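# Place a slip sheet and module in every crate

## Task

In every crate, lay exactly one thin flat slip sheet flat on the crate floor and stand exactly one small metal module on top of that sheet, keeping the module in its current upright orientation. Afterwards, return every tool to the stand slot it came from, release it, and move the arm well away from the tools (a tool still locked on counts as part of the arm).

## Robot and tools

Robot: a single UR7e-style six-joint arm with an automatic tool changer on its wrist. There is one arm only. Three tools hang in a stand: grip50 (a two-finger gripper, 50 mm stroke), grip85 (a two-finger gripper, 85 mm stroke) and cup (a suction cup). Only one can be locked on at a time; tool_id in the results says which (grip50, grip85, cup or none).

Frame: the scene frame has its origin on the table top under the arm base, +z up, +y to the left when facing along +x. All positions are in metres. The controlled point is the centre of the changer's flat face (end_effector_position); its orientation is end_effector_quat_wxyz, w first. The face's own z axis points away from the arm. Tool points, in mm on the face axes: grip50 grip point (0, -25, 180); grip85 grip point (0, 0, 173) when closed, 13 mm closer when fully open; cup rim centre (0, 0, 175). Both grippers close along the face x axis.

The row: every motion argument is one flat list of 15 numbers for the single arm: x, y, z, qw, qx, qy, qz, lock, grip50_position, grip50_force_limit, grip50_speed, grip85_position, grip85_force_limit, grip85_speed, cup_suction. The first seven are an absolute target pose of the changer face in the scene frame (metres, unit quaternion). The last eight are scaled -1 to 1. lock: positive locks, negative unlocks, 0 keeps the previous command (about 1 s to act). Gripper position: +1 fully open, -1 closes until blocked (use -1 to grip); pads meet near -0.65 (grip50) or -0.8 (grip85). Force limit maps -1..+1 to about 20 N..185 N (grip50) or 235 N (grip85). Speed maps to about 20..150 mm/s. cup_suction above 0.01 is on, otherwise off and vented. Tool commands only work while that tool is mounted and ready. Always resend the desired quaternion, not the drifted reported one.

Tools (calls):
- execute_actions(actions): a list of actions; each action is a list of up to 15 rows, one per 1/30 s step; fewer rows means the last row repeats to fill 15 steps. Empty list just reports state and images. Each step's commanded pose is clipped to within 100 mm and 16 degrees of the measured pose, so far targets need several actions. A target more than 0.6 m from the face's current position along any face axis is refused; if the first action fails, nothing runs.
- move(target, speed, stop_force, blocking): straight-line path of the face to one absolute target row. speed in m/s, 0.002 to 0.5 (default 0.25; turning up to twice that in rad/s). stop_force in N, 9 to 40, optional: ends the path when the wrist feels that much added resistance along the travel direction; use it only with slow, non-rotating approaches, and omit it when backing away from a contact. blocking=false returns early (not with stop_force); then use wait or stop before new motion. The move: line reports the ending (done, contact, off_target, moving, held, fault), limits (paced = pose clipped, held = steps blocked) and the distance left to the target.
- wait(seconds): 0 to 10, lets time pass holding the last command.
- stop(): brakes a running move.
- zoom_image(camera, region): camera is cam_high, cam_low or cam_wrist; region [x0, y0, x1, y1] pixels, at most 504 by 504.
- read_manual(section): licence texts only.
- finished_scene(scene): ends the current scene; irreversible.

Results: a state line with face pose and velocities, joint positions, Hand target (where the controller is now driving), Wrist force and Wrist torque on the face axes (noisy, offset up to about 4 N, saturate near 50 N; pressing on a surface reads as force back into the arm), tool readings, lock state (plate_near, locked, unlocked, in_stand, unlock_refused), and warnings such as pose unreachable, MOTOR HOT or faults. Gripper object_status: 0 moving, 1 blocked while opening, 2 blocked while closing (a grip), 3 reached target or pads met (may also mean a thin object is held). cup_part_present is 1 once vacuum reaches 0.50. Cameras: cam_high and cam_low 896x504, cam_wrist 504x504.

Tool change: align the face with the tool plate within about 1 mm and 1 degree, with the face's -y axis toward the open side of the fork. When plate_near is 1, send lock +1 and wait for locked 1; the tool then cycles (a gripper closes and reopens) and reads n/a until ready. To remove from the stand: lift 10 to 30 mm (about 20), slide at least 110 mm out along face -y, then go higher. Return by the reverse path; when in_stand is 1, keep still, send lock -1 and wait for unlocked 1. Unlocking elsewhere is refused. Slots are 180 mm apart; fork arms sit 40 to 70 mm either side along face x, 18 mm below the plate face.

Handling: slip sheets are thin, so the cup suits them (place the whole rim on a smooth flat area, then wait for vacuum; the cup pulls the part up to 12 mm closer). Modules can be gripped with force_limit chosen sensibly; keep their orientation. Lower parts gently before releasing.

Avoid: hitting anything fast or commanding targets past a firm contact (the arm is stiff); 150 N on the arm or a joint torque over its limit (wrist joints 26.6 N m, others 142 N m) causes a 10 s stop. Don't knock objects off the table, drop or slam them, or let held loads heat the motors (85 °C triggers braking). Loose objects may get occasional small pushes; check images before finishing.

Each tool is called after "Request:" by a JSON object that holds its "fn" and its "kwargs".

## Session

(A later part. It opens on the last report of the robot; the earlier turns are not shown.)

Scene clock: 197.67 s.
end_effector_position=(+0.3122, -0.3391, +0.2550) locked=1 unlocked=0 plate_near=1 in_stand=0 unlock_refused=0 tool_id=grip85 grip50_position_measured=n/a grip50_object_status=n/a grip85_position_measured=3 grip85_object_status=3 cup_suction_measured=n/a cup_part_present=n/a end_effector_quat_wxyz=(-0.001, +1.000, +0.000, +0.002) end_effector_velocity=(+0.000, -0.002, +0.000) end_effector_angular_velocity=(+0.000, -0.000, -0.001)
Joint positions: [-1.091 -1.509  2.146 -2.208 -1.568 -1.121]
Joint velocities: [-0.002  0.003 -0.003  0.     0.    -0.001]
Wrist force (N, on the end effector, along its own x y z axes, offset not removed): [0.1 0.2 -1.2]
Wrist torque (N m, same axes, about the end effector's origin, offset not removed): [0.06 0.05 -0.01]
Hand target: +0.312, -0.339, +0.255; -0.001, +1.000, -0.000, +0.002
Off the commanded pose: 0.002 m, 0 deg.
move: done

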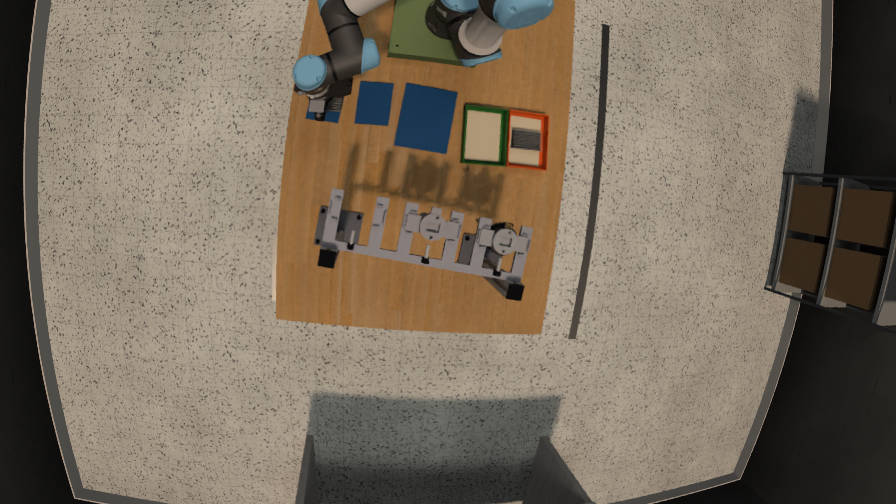

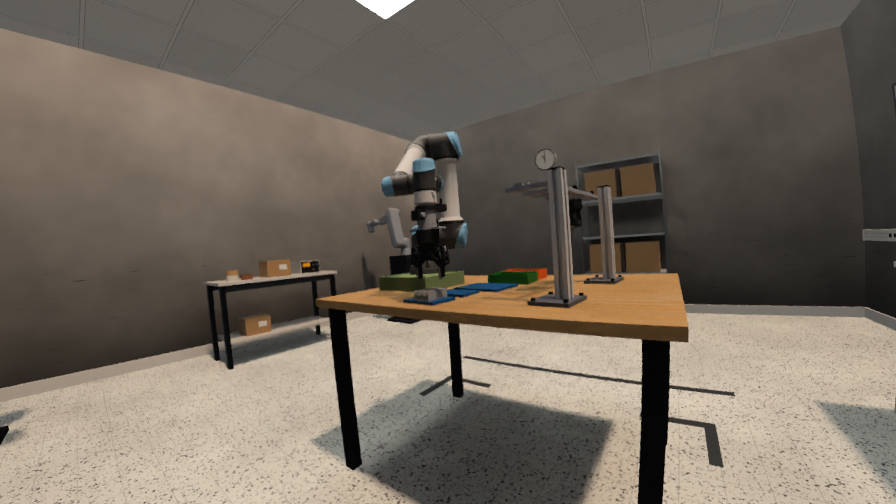

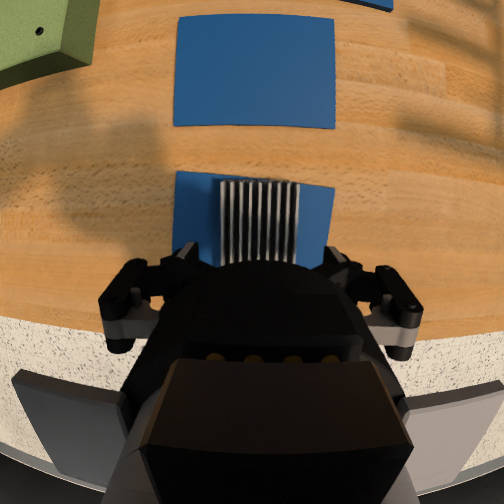

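Request:
{"fn": "move", "kwargs": {"target": [0.3106,-0.34,0.1995,0,1,0,0,0,0,0,0,1,-0.6,-0.5,0], "speed": 0.05}}

Request:
{"fn": "execute_actions", "kwargs": {"actions": [[[0.3106,-0.34,0.1995,0,1,0,0,0,0,0,0,-1,-0.6,-0.5,0]],[[0.3106,-0.34,0.1995,0,1,0,0,0,0,0,0,-1,-0.6,-0.5,0]]]}}

Request:
{"fn": "move", "kwargs": {"target": [0.3106,-0.34,0.255,0,1,0,0,0,0,0,0,-1,-0.6,-0.5,0], "speed": 0.06}}

Request:
{"fn": "move", "kwargs": {"target": [0.369,0.165,0.255,0,0.9998,0.02,0,0,0,0,0,-1,-0.6,-0.5,0], "speed": 0.18}}

Request:
{"fn": "move", "kwargs": {"target": [0.369,0.165,0.198,0,0.9998,0.02,0,0,0,0,0,-1,-0.6,-0.5,0], "speed": 0.03, "stop_force": 10}}

Request:
{"fn": "move", "kwargs": {"target": [0.369,0.165,0.19,0,0.9998,0.02,0,0,0,0,0,-1,-0.6,-0.5,0], "speed": 0.003, "stop_force": 10}}

Request:
{"fn": "execute_actions", "kwargs": {"actions": [[[0.369,0.165,0.1947,0,0.9998,0.02,0,0,0,0,0,1,-0.6,-0.5,0]],[[0.369,0.165,0.22,0,0.9998,0.02,0,0,0,0,0,1,-0.6,-0.5,0]],[[0.369,0.165,0.26,0,0.9998,0.02,0,0,0,0,0,1,-0.6,-0.5,0]],[[0.369,0.1,0.3,0,0.9998,0.02,0,0,0,0,0,1,-0.6,-0.5,0]]]}}

Request:
{"fn": "move", "kwargs": {"target": [0.467,-0.1818,0.381,0,0.743,0.669,0,0,0,0,0,1,-0.6,-0.5,0]}}

Request:
{"fn": "move", "kwargs": {"target": [0.6166,-0.1975,0.381,0,0.743,0.669,0,0,0,0,0,1,-0.6,-0.5,0], "speed": 0.07}}

Request:
{"fn": "move", "kwargs": {"target": [0.6166,-0.1975,0.3608,0,0.743,0.669,0,0,0,0,0,1,-0.6,-0.5,0], "speed": 0.012}}

Request:
{"fn": "execute_actions", "kwargs": {"actions": [[[0.6166,-0.1975,0.3608,0,0.743,0.669,0,-1,0,0,0,1,-0.6,-0.5,0]],[[0.6166,-0.1975,0.3608,0,0.743,0.669,0,-1,0,0,0,1,-0.6,-0.5,0]],[[0.6166,-0.1975,0.3608,0,0.743,0.669,0,-1,0,0,0,1,-0.6,-0.5,0]],[[0.6166,-0.1975,0.385,0,0.743,0.669,0,0,0,0,0,1,-0.6,-0.5,0]]]}}

Scene clock: 205.80 s.
end_effector_position=(+0.3106, -0.3400, +0.1997) locked=1 unlocked=0 plate_near=1 in_stand=0 unlock_refused=0 tool_id=grip85 grip50_position_measured=n/a grip50_object_status=n/a grip85_position_measured=3 grip85_object_status=3 cup_suction_measured=n/a cup_part_present=n/a end_effector_quat_wxyz=(-0.000, +1.000, +0.000, +0.000) end_effector_velocity=(+0.000, +0.000, -0.002) end_effector_angular_velocity=(-0.000, +0.000, +0.002)
Joint positions: [-1.094 -1.405  2.213 -2.379 -1.571 -1.124]
Joint velocities: [ 0.001  0.004  0.001 -0.005 -0.    -0.001]
Wrist force (N, on the end effector, along its own x y z axes, offset not removed): [2.4 2.7 -1.4]
Wrist torque (N m, same axes, about the end effector's origin, offset not removed): [0.15 -0.29 0.22]
Hand target: +0.311, -0.340, +0.200; +0.000, +1.000, +0.000, +0.000
Off the commanded pose: 0.000 m, 0 deg.
move: done

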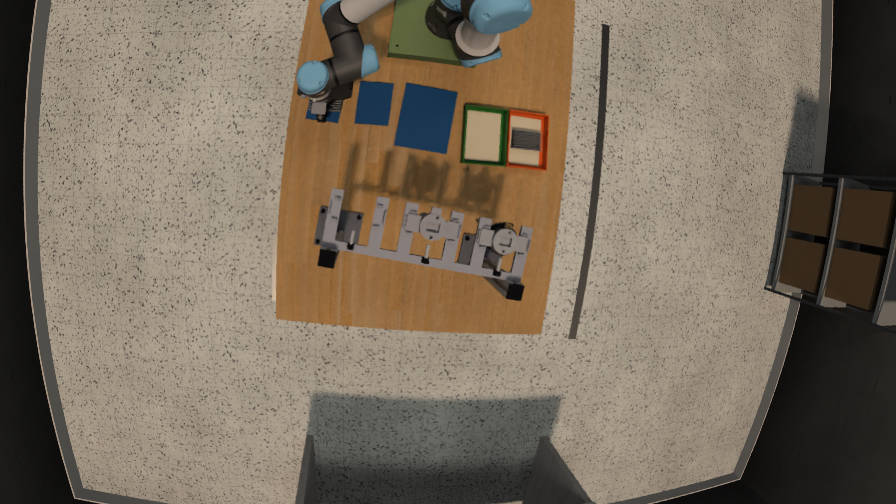

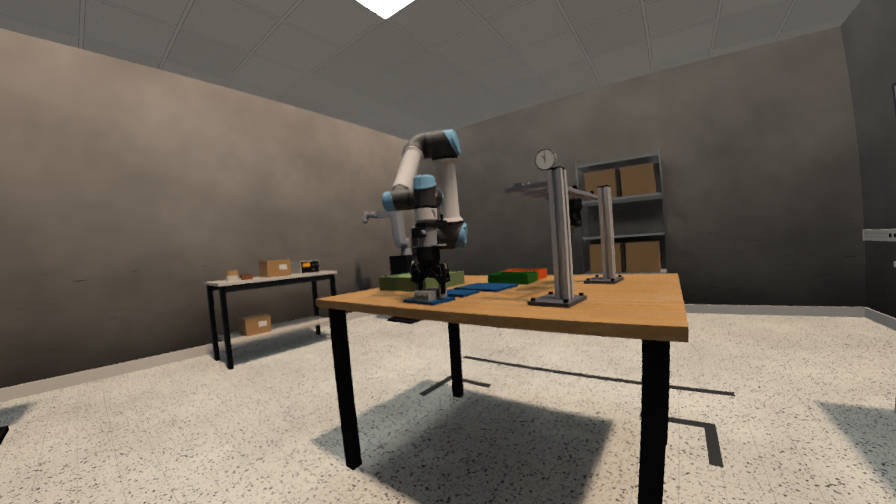

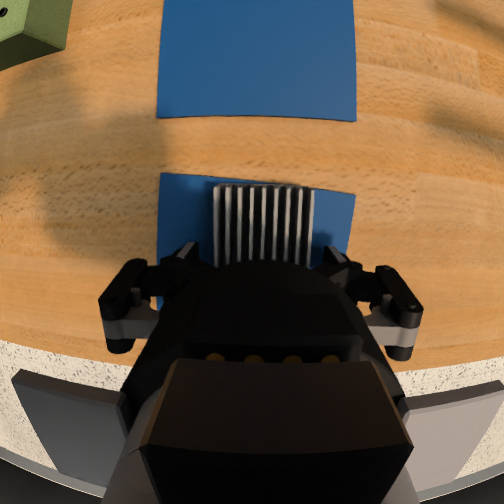

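Scene clock: 206.80 s.
end_effector_position=(+0.3106, -0.3400, +0.1995) locked=1 unlocked=0 plate_near=1 in_stand=0 unlock_refused=0 tool_id=grip85 grip50_position_measured=n/a grip50_object_status=n/a grip85_position_measured=79 grip85_object_status=2 cup_suction_measured=n/a cup_part_present=n/a end_effector_quat_wxyz=(+0.000, +1.000, -0.000, +0.000) end_effector_velocity=(+0.000, -0.000, -0.000) end_effector_angular_velocity=(+0.000, +0.000, -0.001)
Joint positions: [-1.094 -1.404  2.213 -2.38  -1.571 -1.124]
Joint velocities: [ 0.     0.    -0.     0.    -0.     0.001]
Wrist force (N, on the end effector, along its own x y z axes, offset not removed): [-2.0 -2.6 -19.0]
Wrist torque (N m, same axes, about the end effector's origin, offset not removed): [0.26 -0.26 -0.08]
Hand target: +0.311, -0.340, +0.199; +0.000, +1.000, +0.000, +0.000
Off the commanded pose: 0.000 m, 0 deg.

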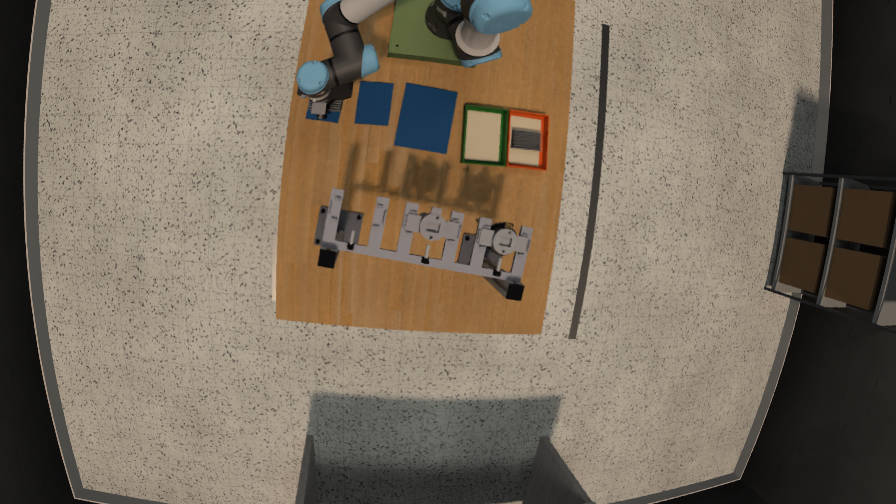

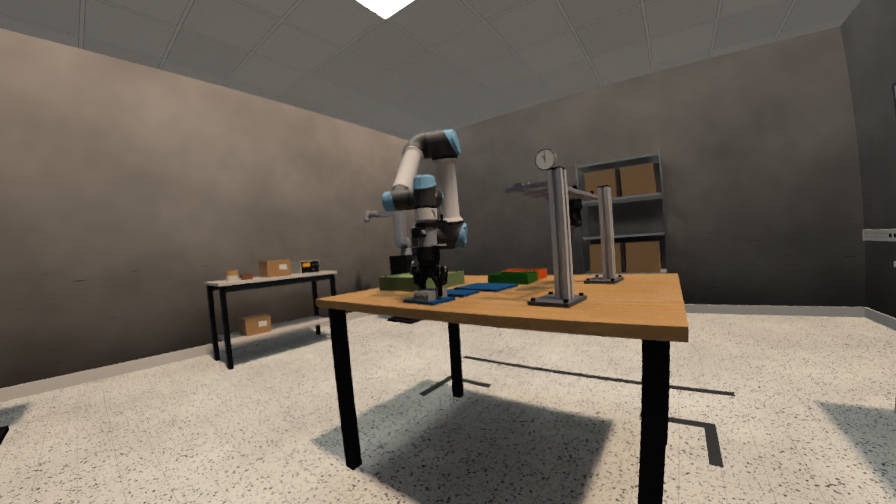

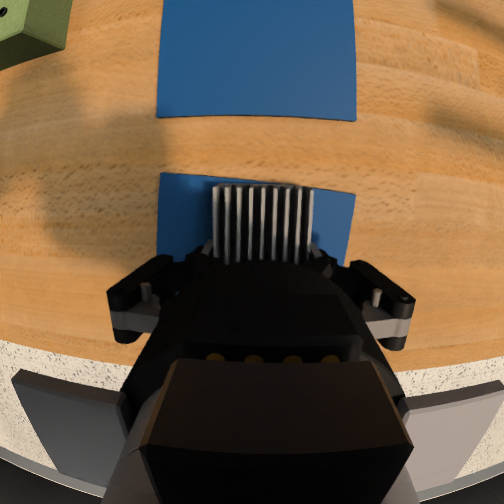

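Scene clock: 208.10 s.
end_effector_position=(+0.3106, -0.3400, +0.2548) locked=1 unlocked=0 plate_near=1 in_stand=0 unlock_refused=0 tool_id=grip85 grip50_position_measured=n/a grip50_object_status=n/a grip85_position_measured=79 grip85_object_status=2 cup_suction_measured=n/a cup_part_present=n/a end_effector_quat_wxyz=(+0.000, +1.000, -0.000, -0.000) end_effector_velocity=(+0.000, +0.000, +0.002) end_effector_angular_velocity=(+0.001, +0.001, +0.003)
Joint positions: [-1.094 -1.509  2.147 -2.209 -1.571 -1.124]
Joint velocities: [ 0.001 -0.003 -0.003  0.007 -0.    -0.002]
Wrist force (N, on the end effector, along its own x y z axes, offset not removed): [-0.2 2.2 0.2]
Wrist torque (N m, same axes, about the end effector's origin, offset not removed): [0.26 0.09 -0.03]
Hand target: +0.311, -0.340, +0.255; +0.000, +1.000, -0.000, +0.000
Off the commanded pose: 0.000 m, 0 deg.
move: done

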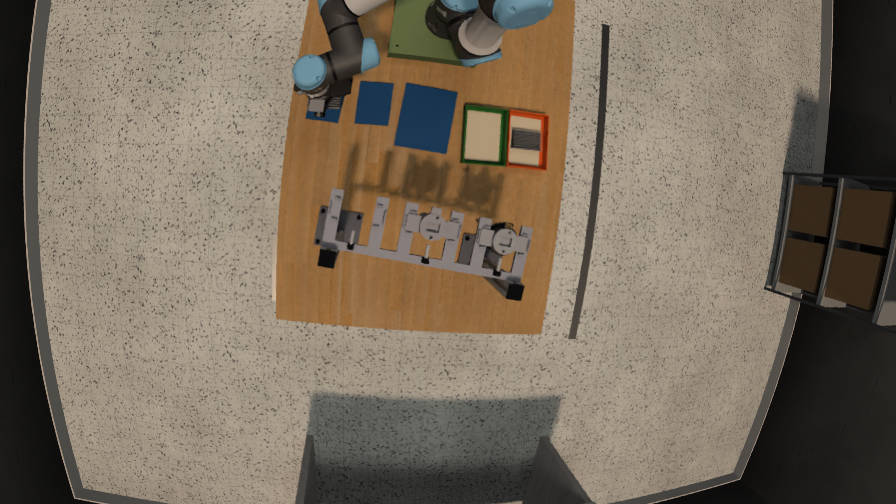

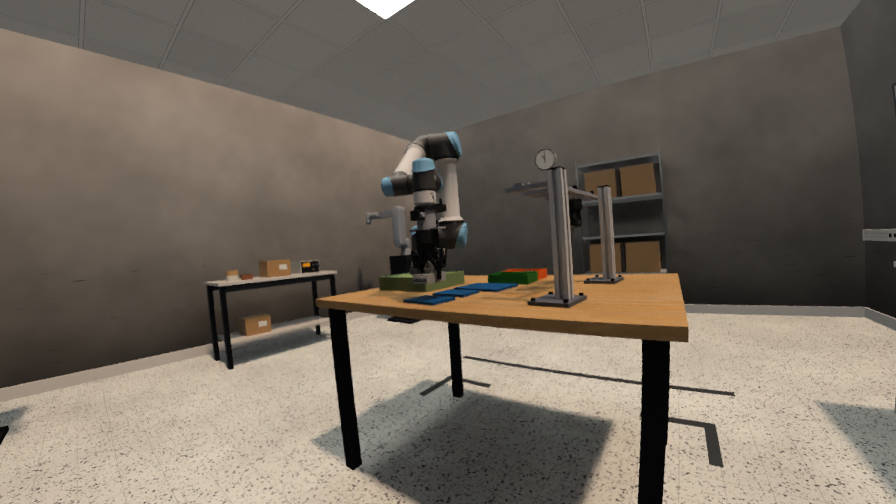

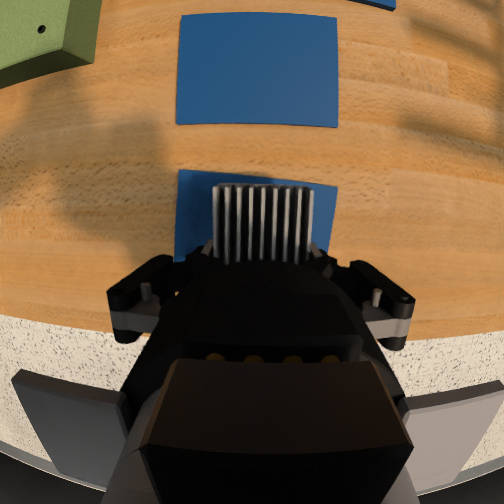

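Scene clock: 211.43 s.
end_effector_position=(+0.3675, +0.1642, +0.2550) locked=1 unlocked=0 plate_near=1 in_stand=0 unlock_refused=0 tool_id=grip85 grip50_position_measured=n/a grip50_object_status=n/a grip85_position_measured=79 grip85_object_status=2 cup_suction_measured=n/a cup_part_present=n/a end_effector_quat_wxyz=(+0.001, +1.000, +0.020, -0.001) end_effector_velocity=(+0.001, +0.002, -0.000) end_effector_angular_velocity=(-0.001, +0.000, +0.000)
Joint positions: [ 0.114 -1.653  2.288 -2.202 -1.572  0.043]
Joint velocities: [ 0.005  0.004 -0.003 -0.    -0.001  0.005]
Wrist force (N, on the end effector, along its own x y z axes, offset not removed): [-1.5 -0.5 1.3]
Wrist torque (N m, same axes, about the end effector's origin, offset not removed): [0.03 0.29 -0.03]
Hand target: +0.368, +0.164, +0.255; +0.001, +1.000, +0.020, -0.002
Off the commanded pose: 0.002 m, 0 deg.
move: done

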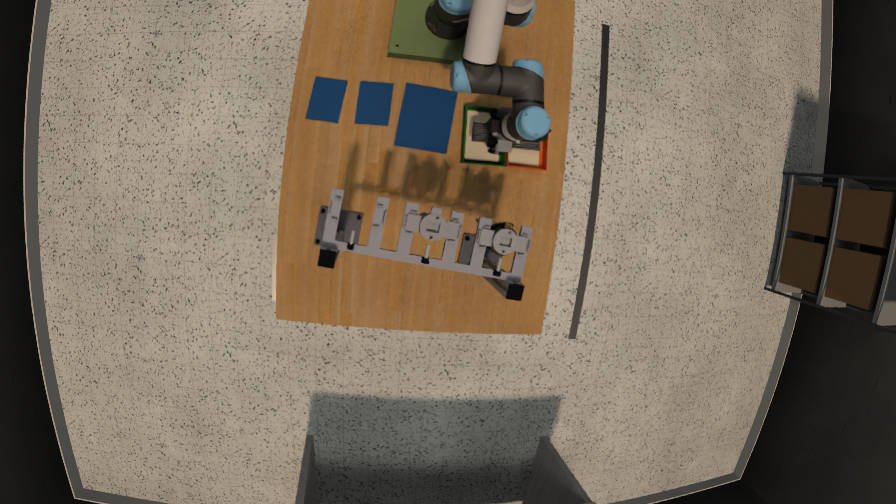

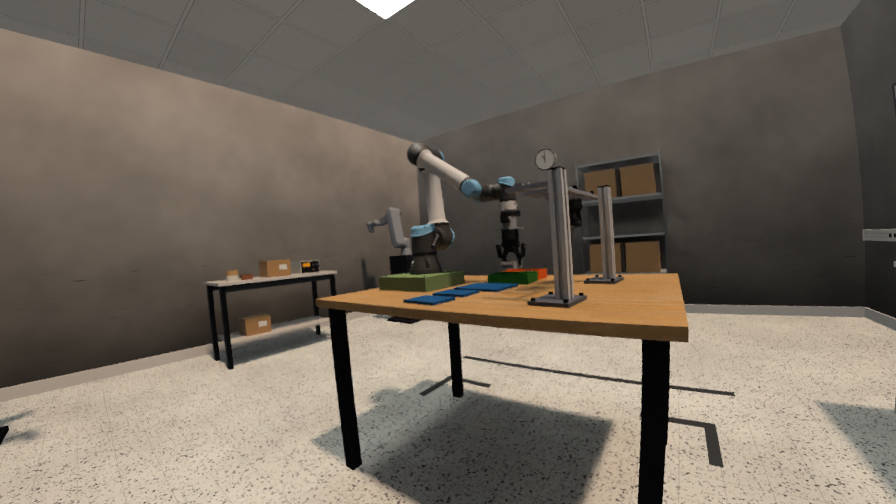

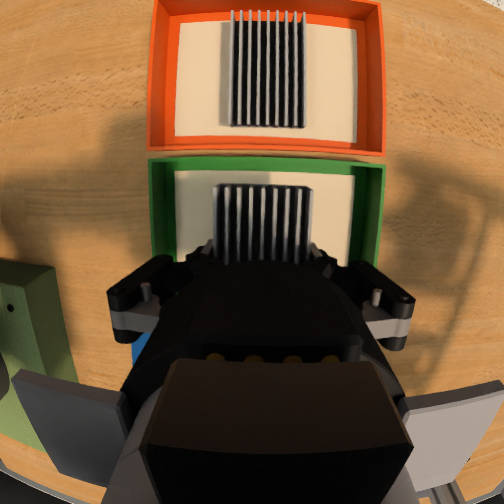

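Scene clock: 213.67 s.
end_effector_position=(+0.3690, +0.1650, +0.1982) locked=1 unlocked=0 plate_near=1 in_stand=0 unlock_refused=0 tool_id=grip85 grip50_position_measured=n/a grip50_object_status=n/a grip85_position_measured=79 grip85_object_status=2 cup_suction_measured=n/a cup_part_present=n/a end_effector_quat_wxyz=(+0.000, +1.000, +0.020, -0.000) end_effector_velocity=(-0.000, +0.001, -0.001) end_effector_angular_velocity=(-0.000, -0.000, +0.002)
Joint positions: [ 0.115 -1.527  2.362 -2.405 -1.571  0.045]
Joint velocities: [ 0.002  0.003  0.002 -0.006 -0.    -0.   ]
Wrist force (N, on the end effector, along its own x y z axes, offset not removed): [1.0 1.1 -3.7]
Wrist torque (N m, same axes, about the end effector's origin, offset not removed): [0.03 0.00 -0.02]
Hand target: +0.369, +0.165, +0.198; +0.000, +1.000, +0.020, -0.000
Off the commanded pose: 0.000 m, 0 deg.
move: done

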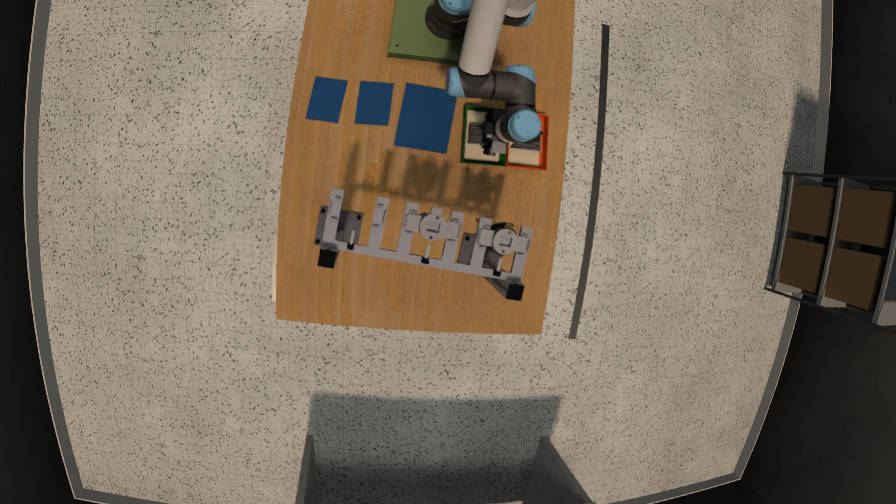

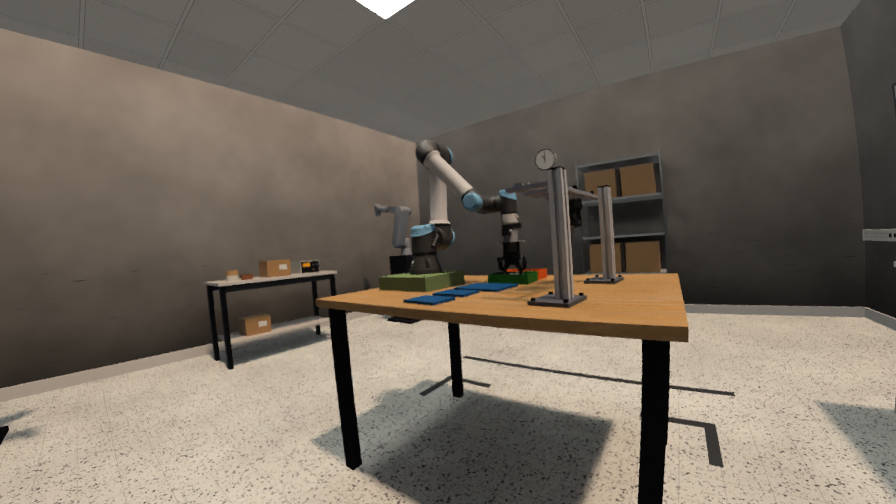

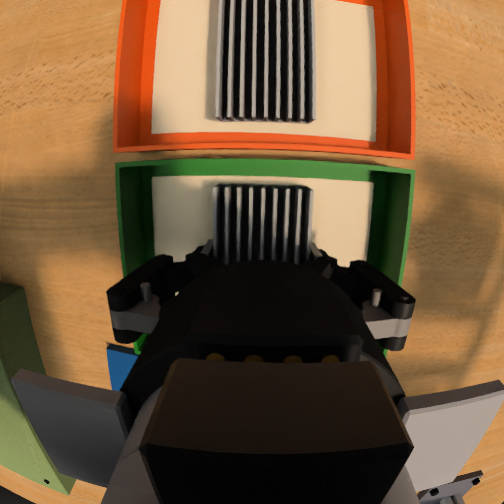

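Scene clock: 215.30 s.
end_effector_position=(+0.3690, +0.1650, +0.1944) locked=1 unlocked=0 plate_near=1 in_stand=0 unlock_refused=0 tool_id=grip85 grip50_position_measured=n/a grip50_object_status=n/a grip85_position_measured=79 grip85_object_status=2 cup_suction_measured=n/a cup_part_present=n/a end_effector_quat_wxyz=(-0.000, +1.000, +0.020, -0.000) end_effector_velocity=(-0.001, -0.000, -0.000) end_effector_angular_velocity=(-0.000, +0.004, +0.001)
Joint positions: [ 0.115 -1.517  2.366 -2.419 -1.571  0.045]
Joint velocities: [ 0.    -0.002  0.001  0.005  0.    -0.001]
Wrist force (N, on the end effector, along its own x y z axes, offset not removed): [1.1 3.2 -26.6]
Wrist torque (N m, same axes, about the end effector's origin, offset not removed): [0.32 0.12 0.04]
Hand target: +0.369, +0.165, +0.195; +0.000, +1.000, +0.020, +0.000
Off the commanded pose: 0.004 m, 0 deg.
move: contact

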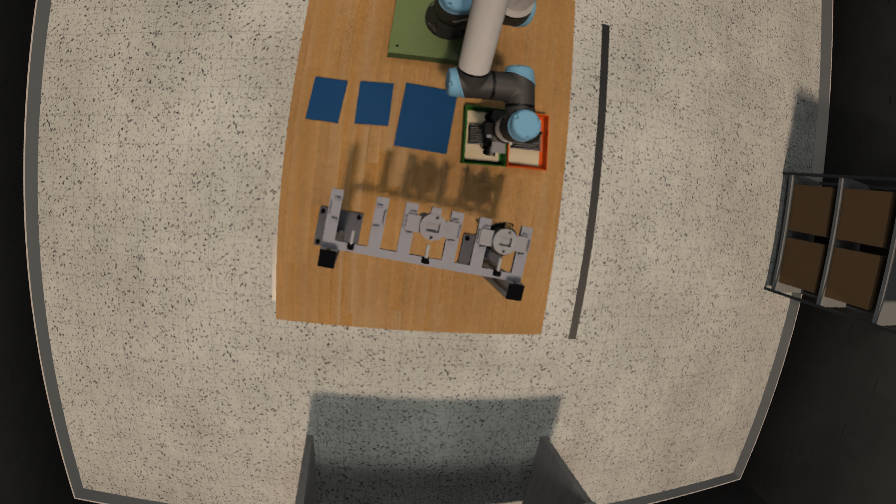

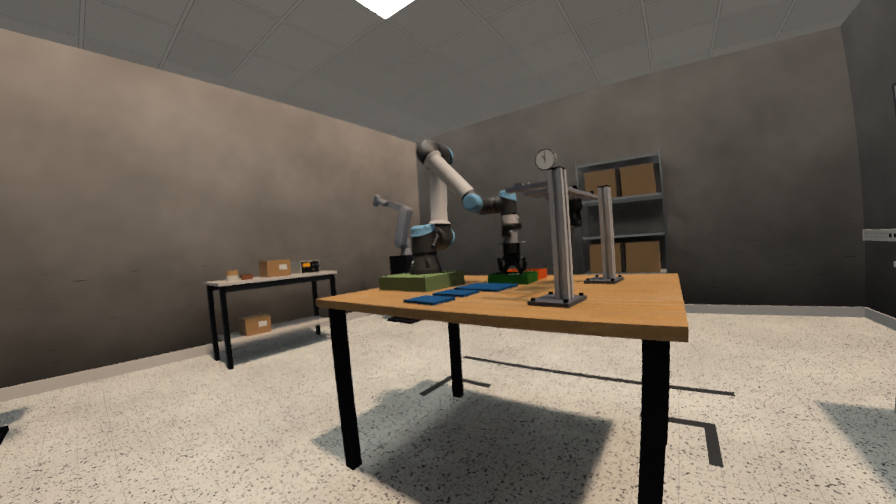

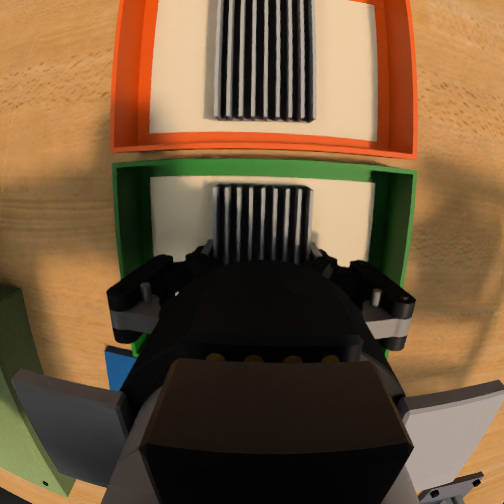

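Scene clock: 217.30 s.
end_effector_position=(+0.3692, +0.1011, +0.2994) locked=1 unlocked=0 plate_near=1 in_stand=0 unlock_refused=0 tool_id=grip85 grip50_position_measured=n/a grip50_object_status=n/a grip85_position_measured=3 grip85_object_status=3 cup_suction_measured=n/a cup_part_present=n/a end_effector_quat_wxyz=(+0.000, +1.000, +0.020, +0.000) end_effector_velocity=(-0.001, -0.010, +0.006) end_effector_angular_velocity=(+0.005, +0.004, +0.003)
Joint positions: [-0.058 -1.782  2.26  -2.05  -1.571 -0.128]
Joint velocities: [-0.031 -0.018 -0.006  0.028  0.004 -0.034]
Wrist force (N, on the end effector, along its own x y z axes, offset not removed): [-1.6 3.9 -5.3]
Wrist torque (N m, same axes, about the end effector's origin, offset not removed): [0.51 0.32 0.23]
Hand target: +0.369, +0.100, +0.300; -0.000, +1.000, +0.020, +0.000
Off the commanded pose: 0.001 m, 0 deg.

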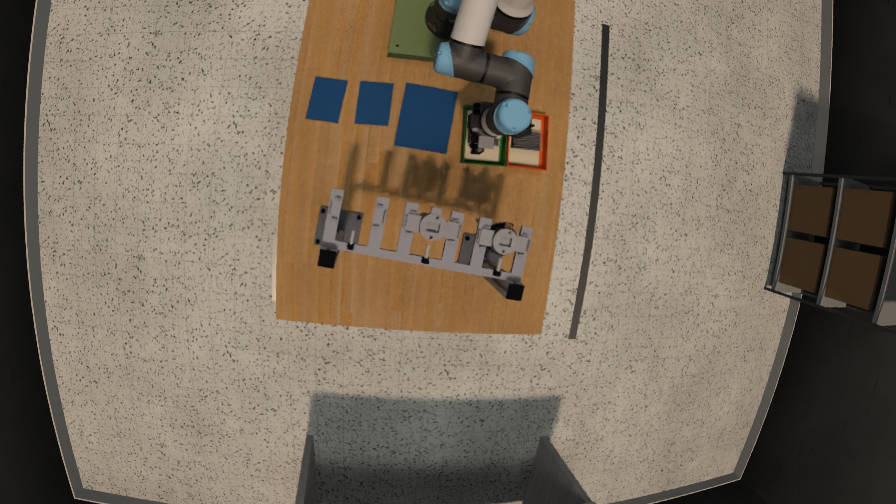

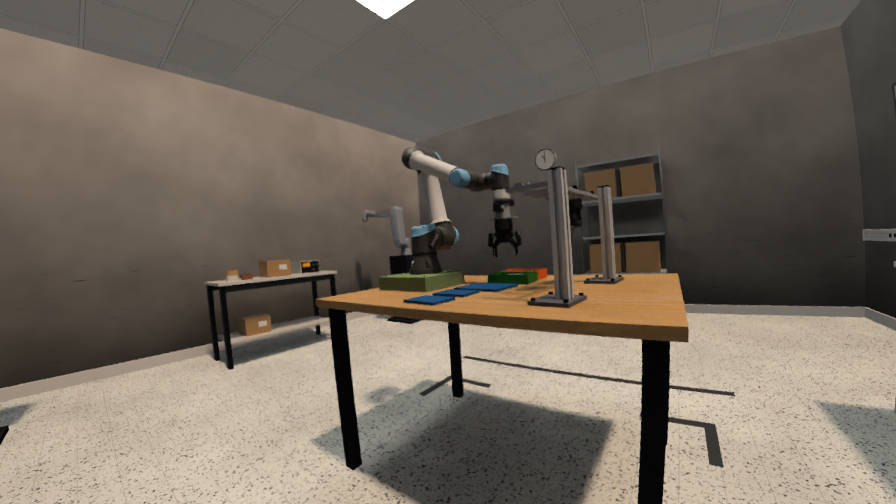

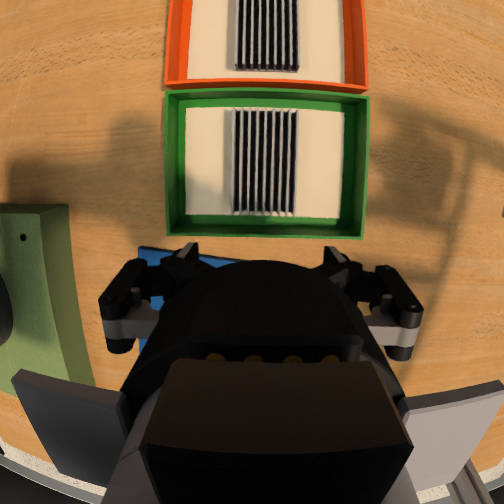

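Scene clock: 220.63 s.
end_effector_position=(+0.4677, -0.1812, +0.3810) locked=1 unlocked=0 plate_near=1 in_stand=0 unlock_refused=0 tool_id=grip85 grip50_position_measured=n/a grip50_object_status=n/a grip85_position_measured=3 grip85_object_status=3 cup_suction_measured=n/a cup_part_present=n/a end_effector_quat_wxyz=(+0.000, +0.743, +0.669, +0.001) end_effector_velocity=(+0.001, -0.002, +0.001) end_effector_angular_velocity=(+0.000, -0.000, +0.010)
Joint positions: [-0.608 -1.555  1.834 -1.851 -1.57  -2.104]
Joint velocities: [-0.002  0.003 -0.004  0.002  0.    -0.013]
Wrist force (N, on the end effector, along its own x y z axes, offset not removed): [0.7 -1.7 -0.4]
Wrist torque (N m, same axes, about the end effector's origin, offset not removed): [0.03 -0.01 0.16]
Hand target: +0.468, -0.181, +0.381; +0.000, +0.743, +0.669, +0.001
Off the commanded pose: 0.001 m, 0 deg.
move: done

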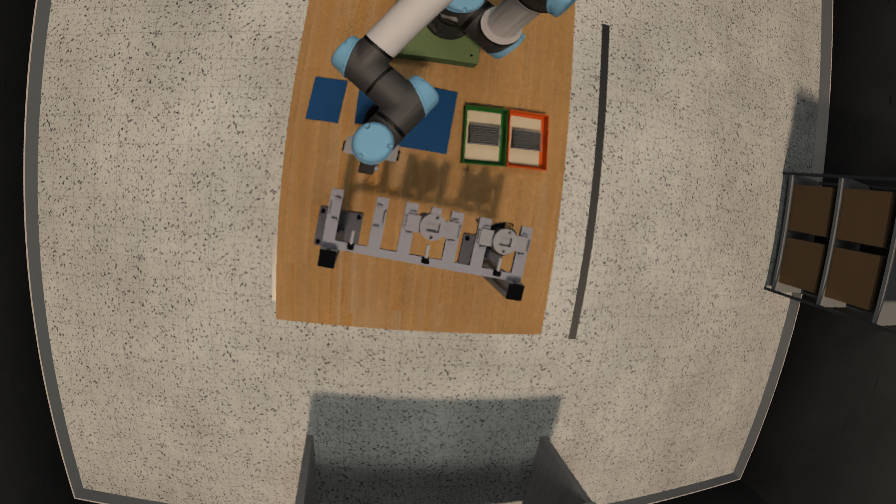

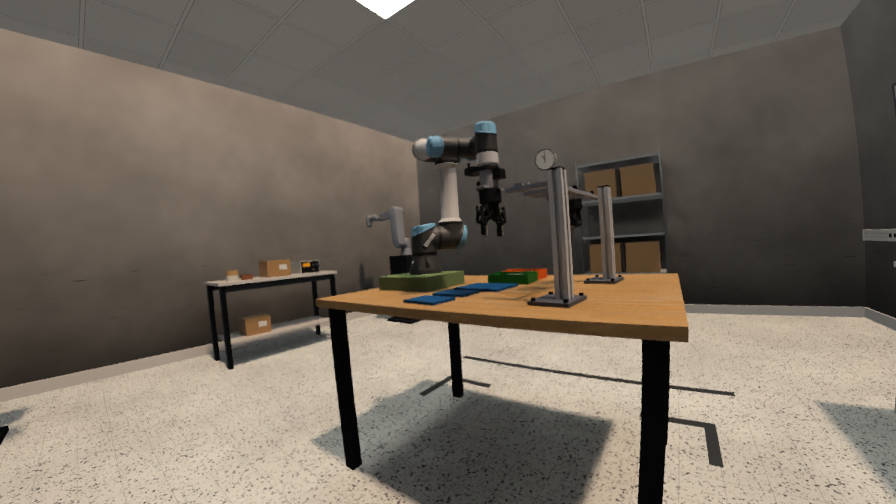

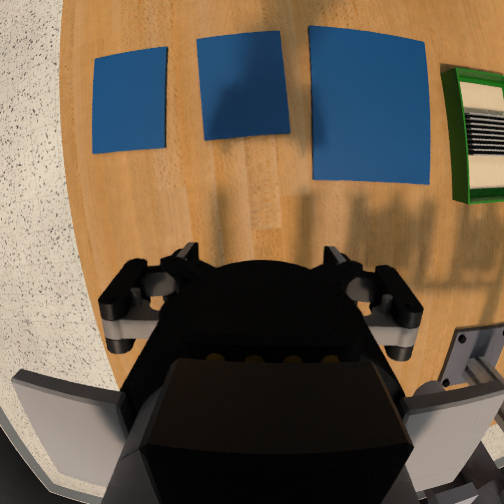

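Scene clock: 223.20 s.
end_effector_position=(+0.6164, -0.1973, +0.3811) locked=1 unlocked=0 plate_near=1 in_stand=0 unlock_refused=0 tool_id=grip85 grip50_position_measured=n/a grip50_object_status=n/a grip85_position_measured=3 grip85_object_status=3 cup_suction_measured=n/a cup_part_present=n/a end_effector_quat_wxyz=(-0.000, +0.743, +0.669, -0.000) end_effector_velocity=(+0.001, -0.001, +0.001) end_effector_angular_velocity=(-0.000, -0.000, -0.000)
Joint positions: [-0.487 -1.21   1.418 -1.778 -1.571 -1.983]
Joint velocities: [-0.001  0.003 -0.006  0.002 -0.    -0.   ]
Wrist force (N, on the end effector, along its own x y z axes, offset not removed): [-0.8 2.5 -4.9]
Wrist torque (N m, same axes, about the end effector's origin, offset not removed): [0.11 0.16 -0.08]
Hand target: +0.617, -0.197, +0.381; -0.000, +0.743, +0.669, -0.000
Off the commanded pose: 0.000 m, 0 deg.
move: done

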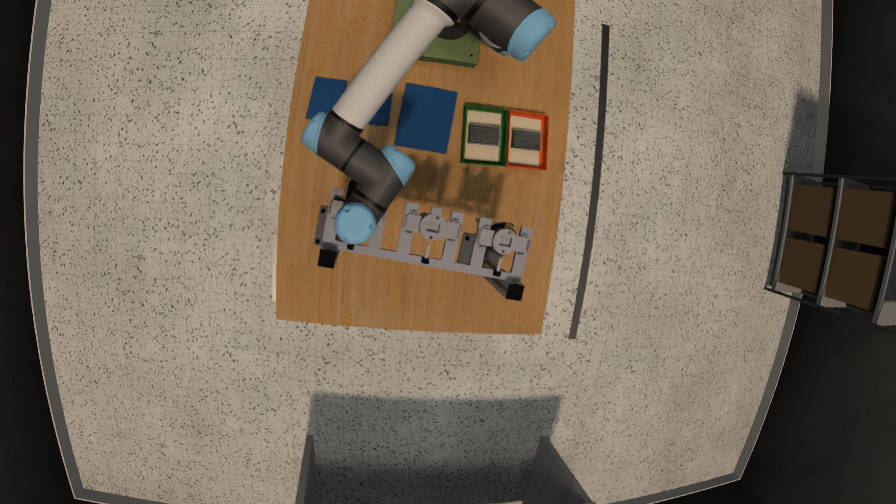

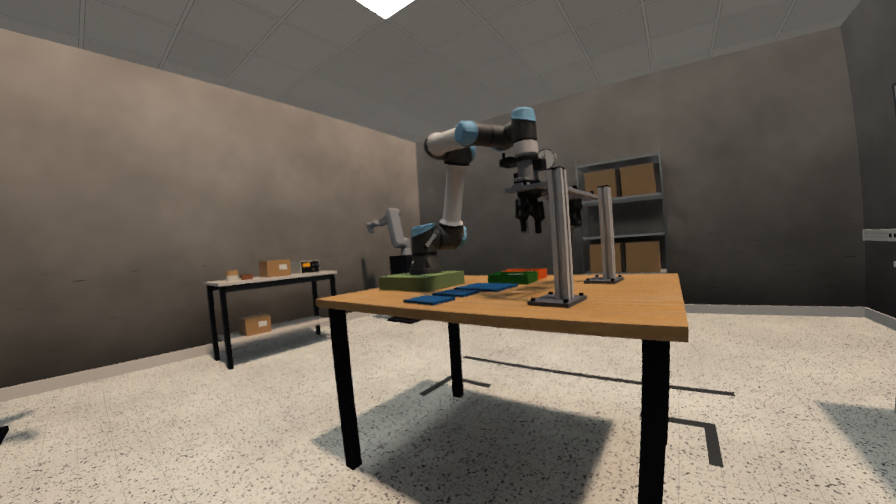

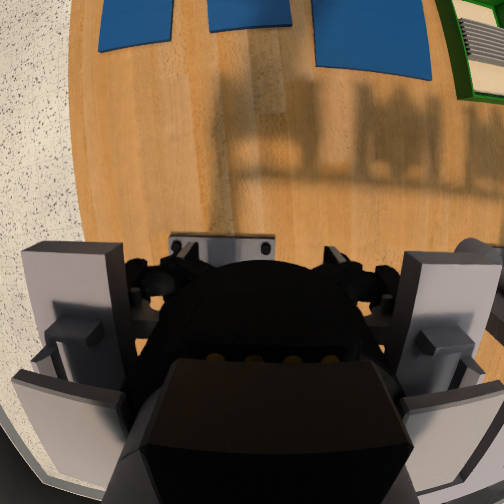

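Scene clock: 225.10 s.
end_effector_position=(+0.6166, -0.1975, +0.3610) locked=1 unlocked=0 plate_near=1 in_stand=1 unlock_refused=0 tool_id=grip85 grip50_position_measured=n/a grip50_object_status=n/a grip85_position_measured=3 grip85_object_status=3 cup_suction_measured=n/a cup_part_present=n/a end_effector_quat_wxyz=(-0.000, +0.743, +0.669, -0.000) end_effector_velocity=(+0.000, +0.001, -0.001) end_effector_angular_velocity=(-0.000, -0.001, +0.000)
Joint positions: [-0.487 -1.198  1.454 -1.826 -1.571 -1.983]
Joint velocities: [ 0.001  0.001  0.003 -0.004  0.     0.   ]
Wrist force (N, on the end effector, along its own x y z axes, offset not removed): [-1.8 -0.8 0.5]
Wrist torque (N m, same axes, about the end effector's origin, offset not removed): [0.01 0.32 0.19]
Hand target: +0.617, -0.197, +0.361; -0.000, +0.743, +0.669, -0.000
Off the commanded pose: 0.000 m, 0 deg.
move: done

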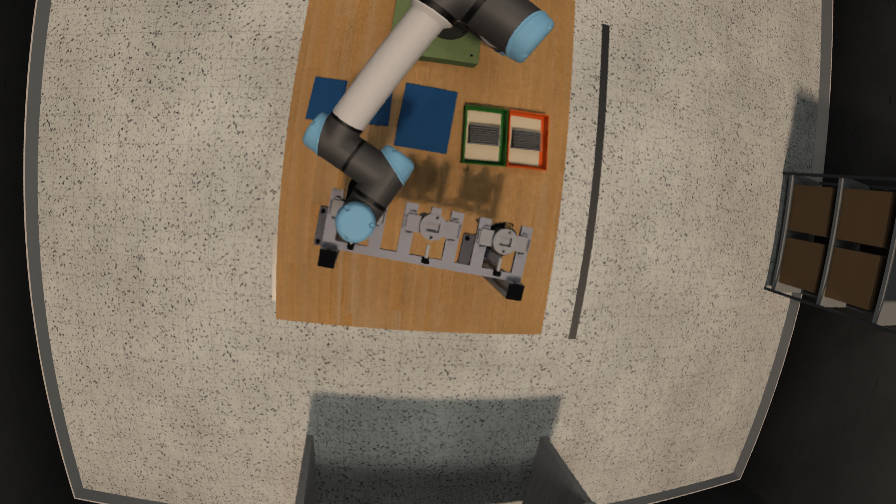

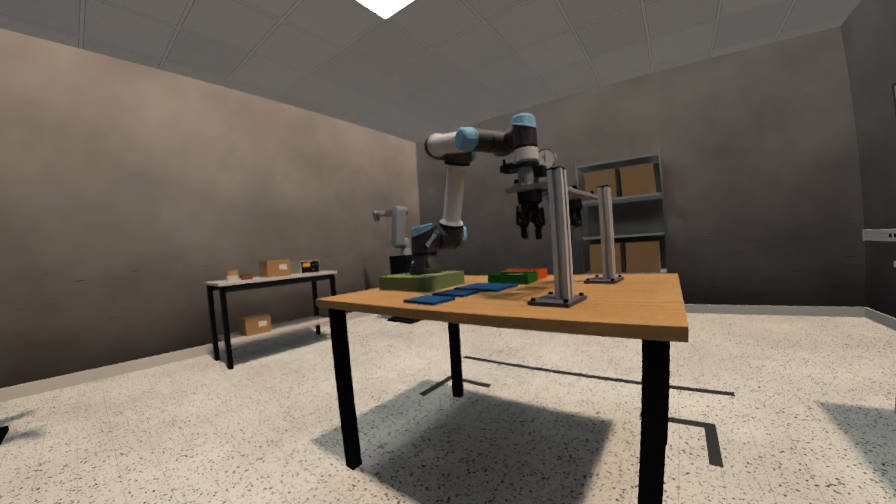

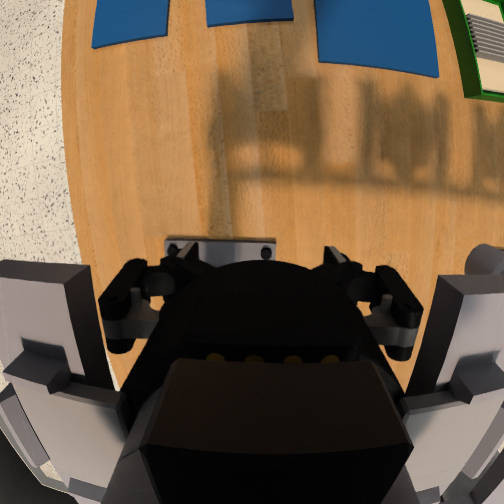

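Scene clock: 227.10 s.
end_effector_position=(+0.6166, -0.1975, +0.3848) locked=0 unlocked=1 plate_near=0 in_stand=0 unlock_refused=0 tool_id=none grip50_position_measured=n/a grip50_object_status=n/a grip85_position_measured=n/a grip85_object_status=n/a cup_suction_measured=n/a cup_part_present=n/a end_effector_quat_wxyz=(+0.000, +0.743, +0.669, +0.000) end_effector_velocity=(-0.000, -0.000, +0.002) end_effector_angular_velocity=(-0.000, +0.000, -0.001)
Joint positions: [-0.487 -1.211  1.41  -1.769 -1.571 -1.983]
Joint velocities: [-0.001 -0.001 -0.004  0.005 -0.     0.001]
Wrist force (N, on the end effector, along its own x y z axes, offset not removed): [-0.7 0.8 2.0]
Wrist torque (N m, same axes, about the end effector's origin, offset not removed): [0.10 0.23 0.13]
Hand target: +0.617, -0.198, +0.385; +0.000, +0.743, +0.669, +0.000
Off the commanded pose: 0.000 m, 0 deg.

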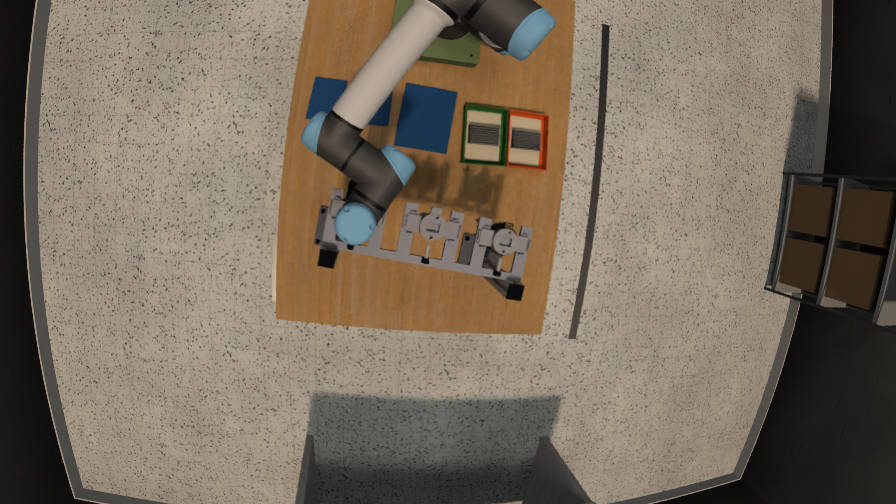

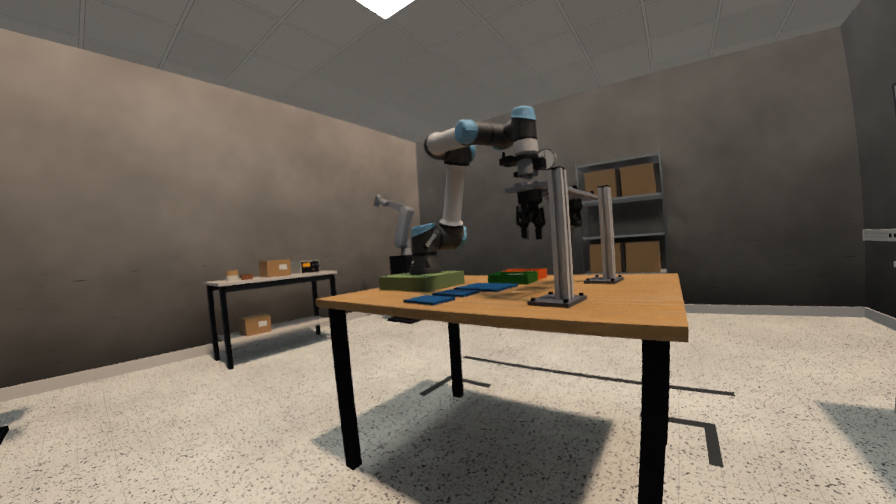

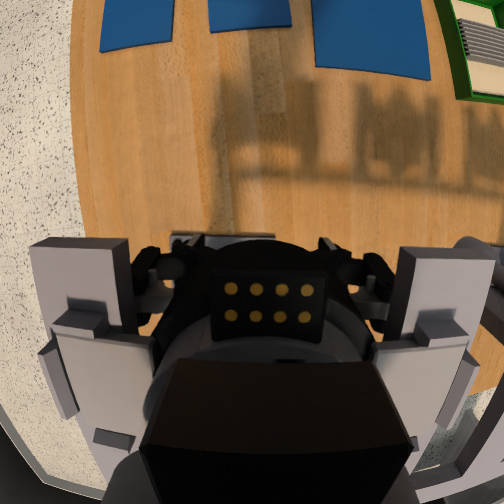

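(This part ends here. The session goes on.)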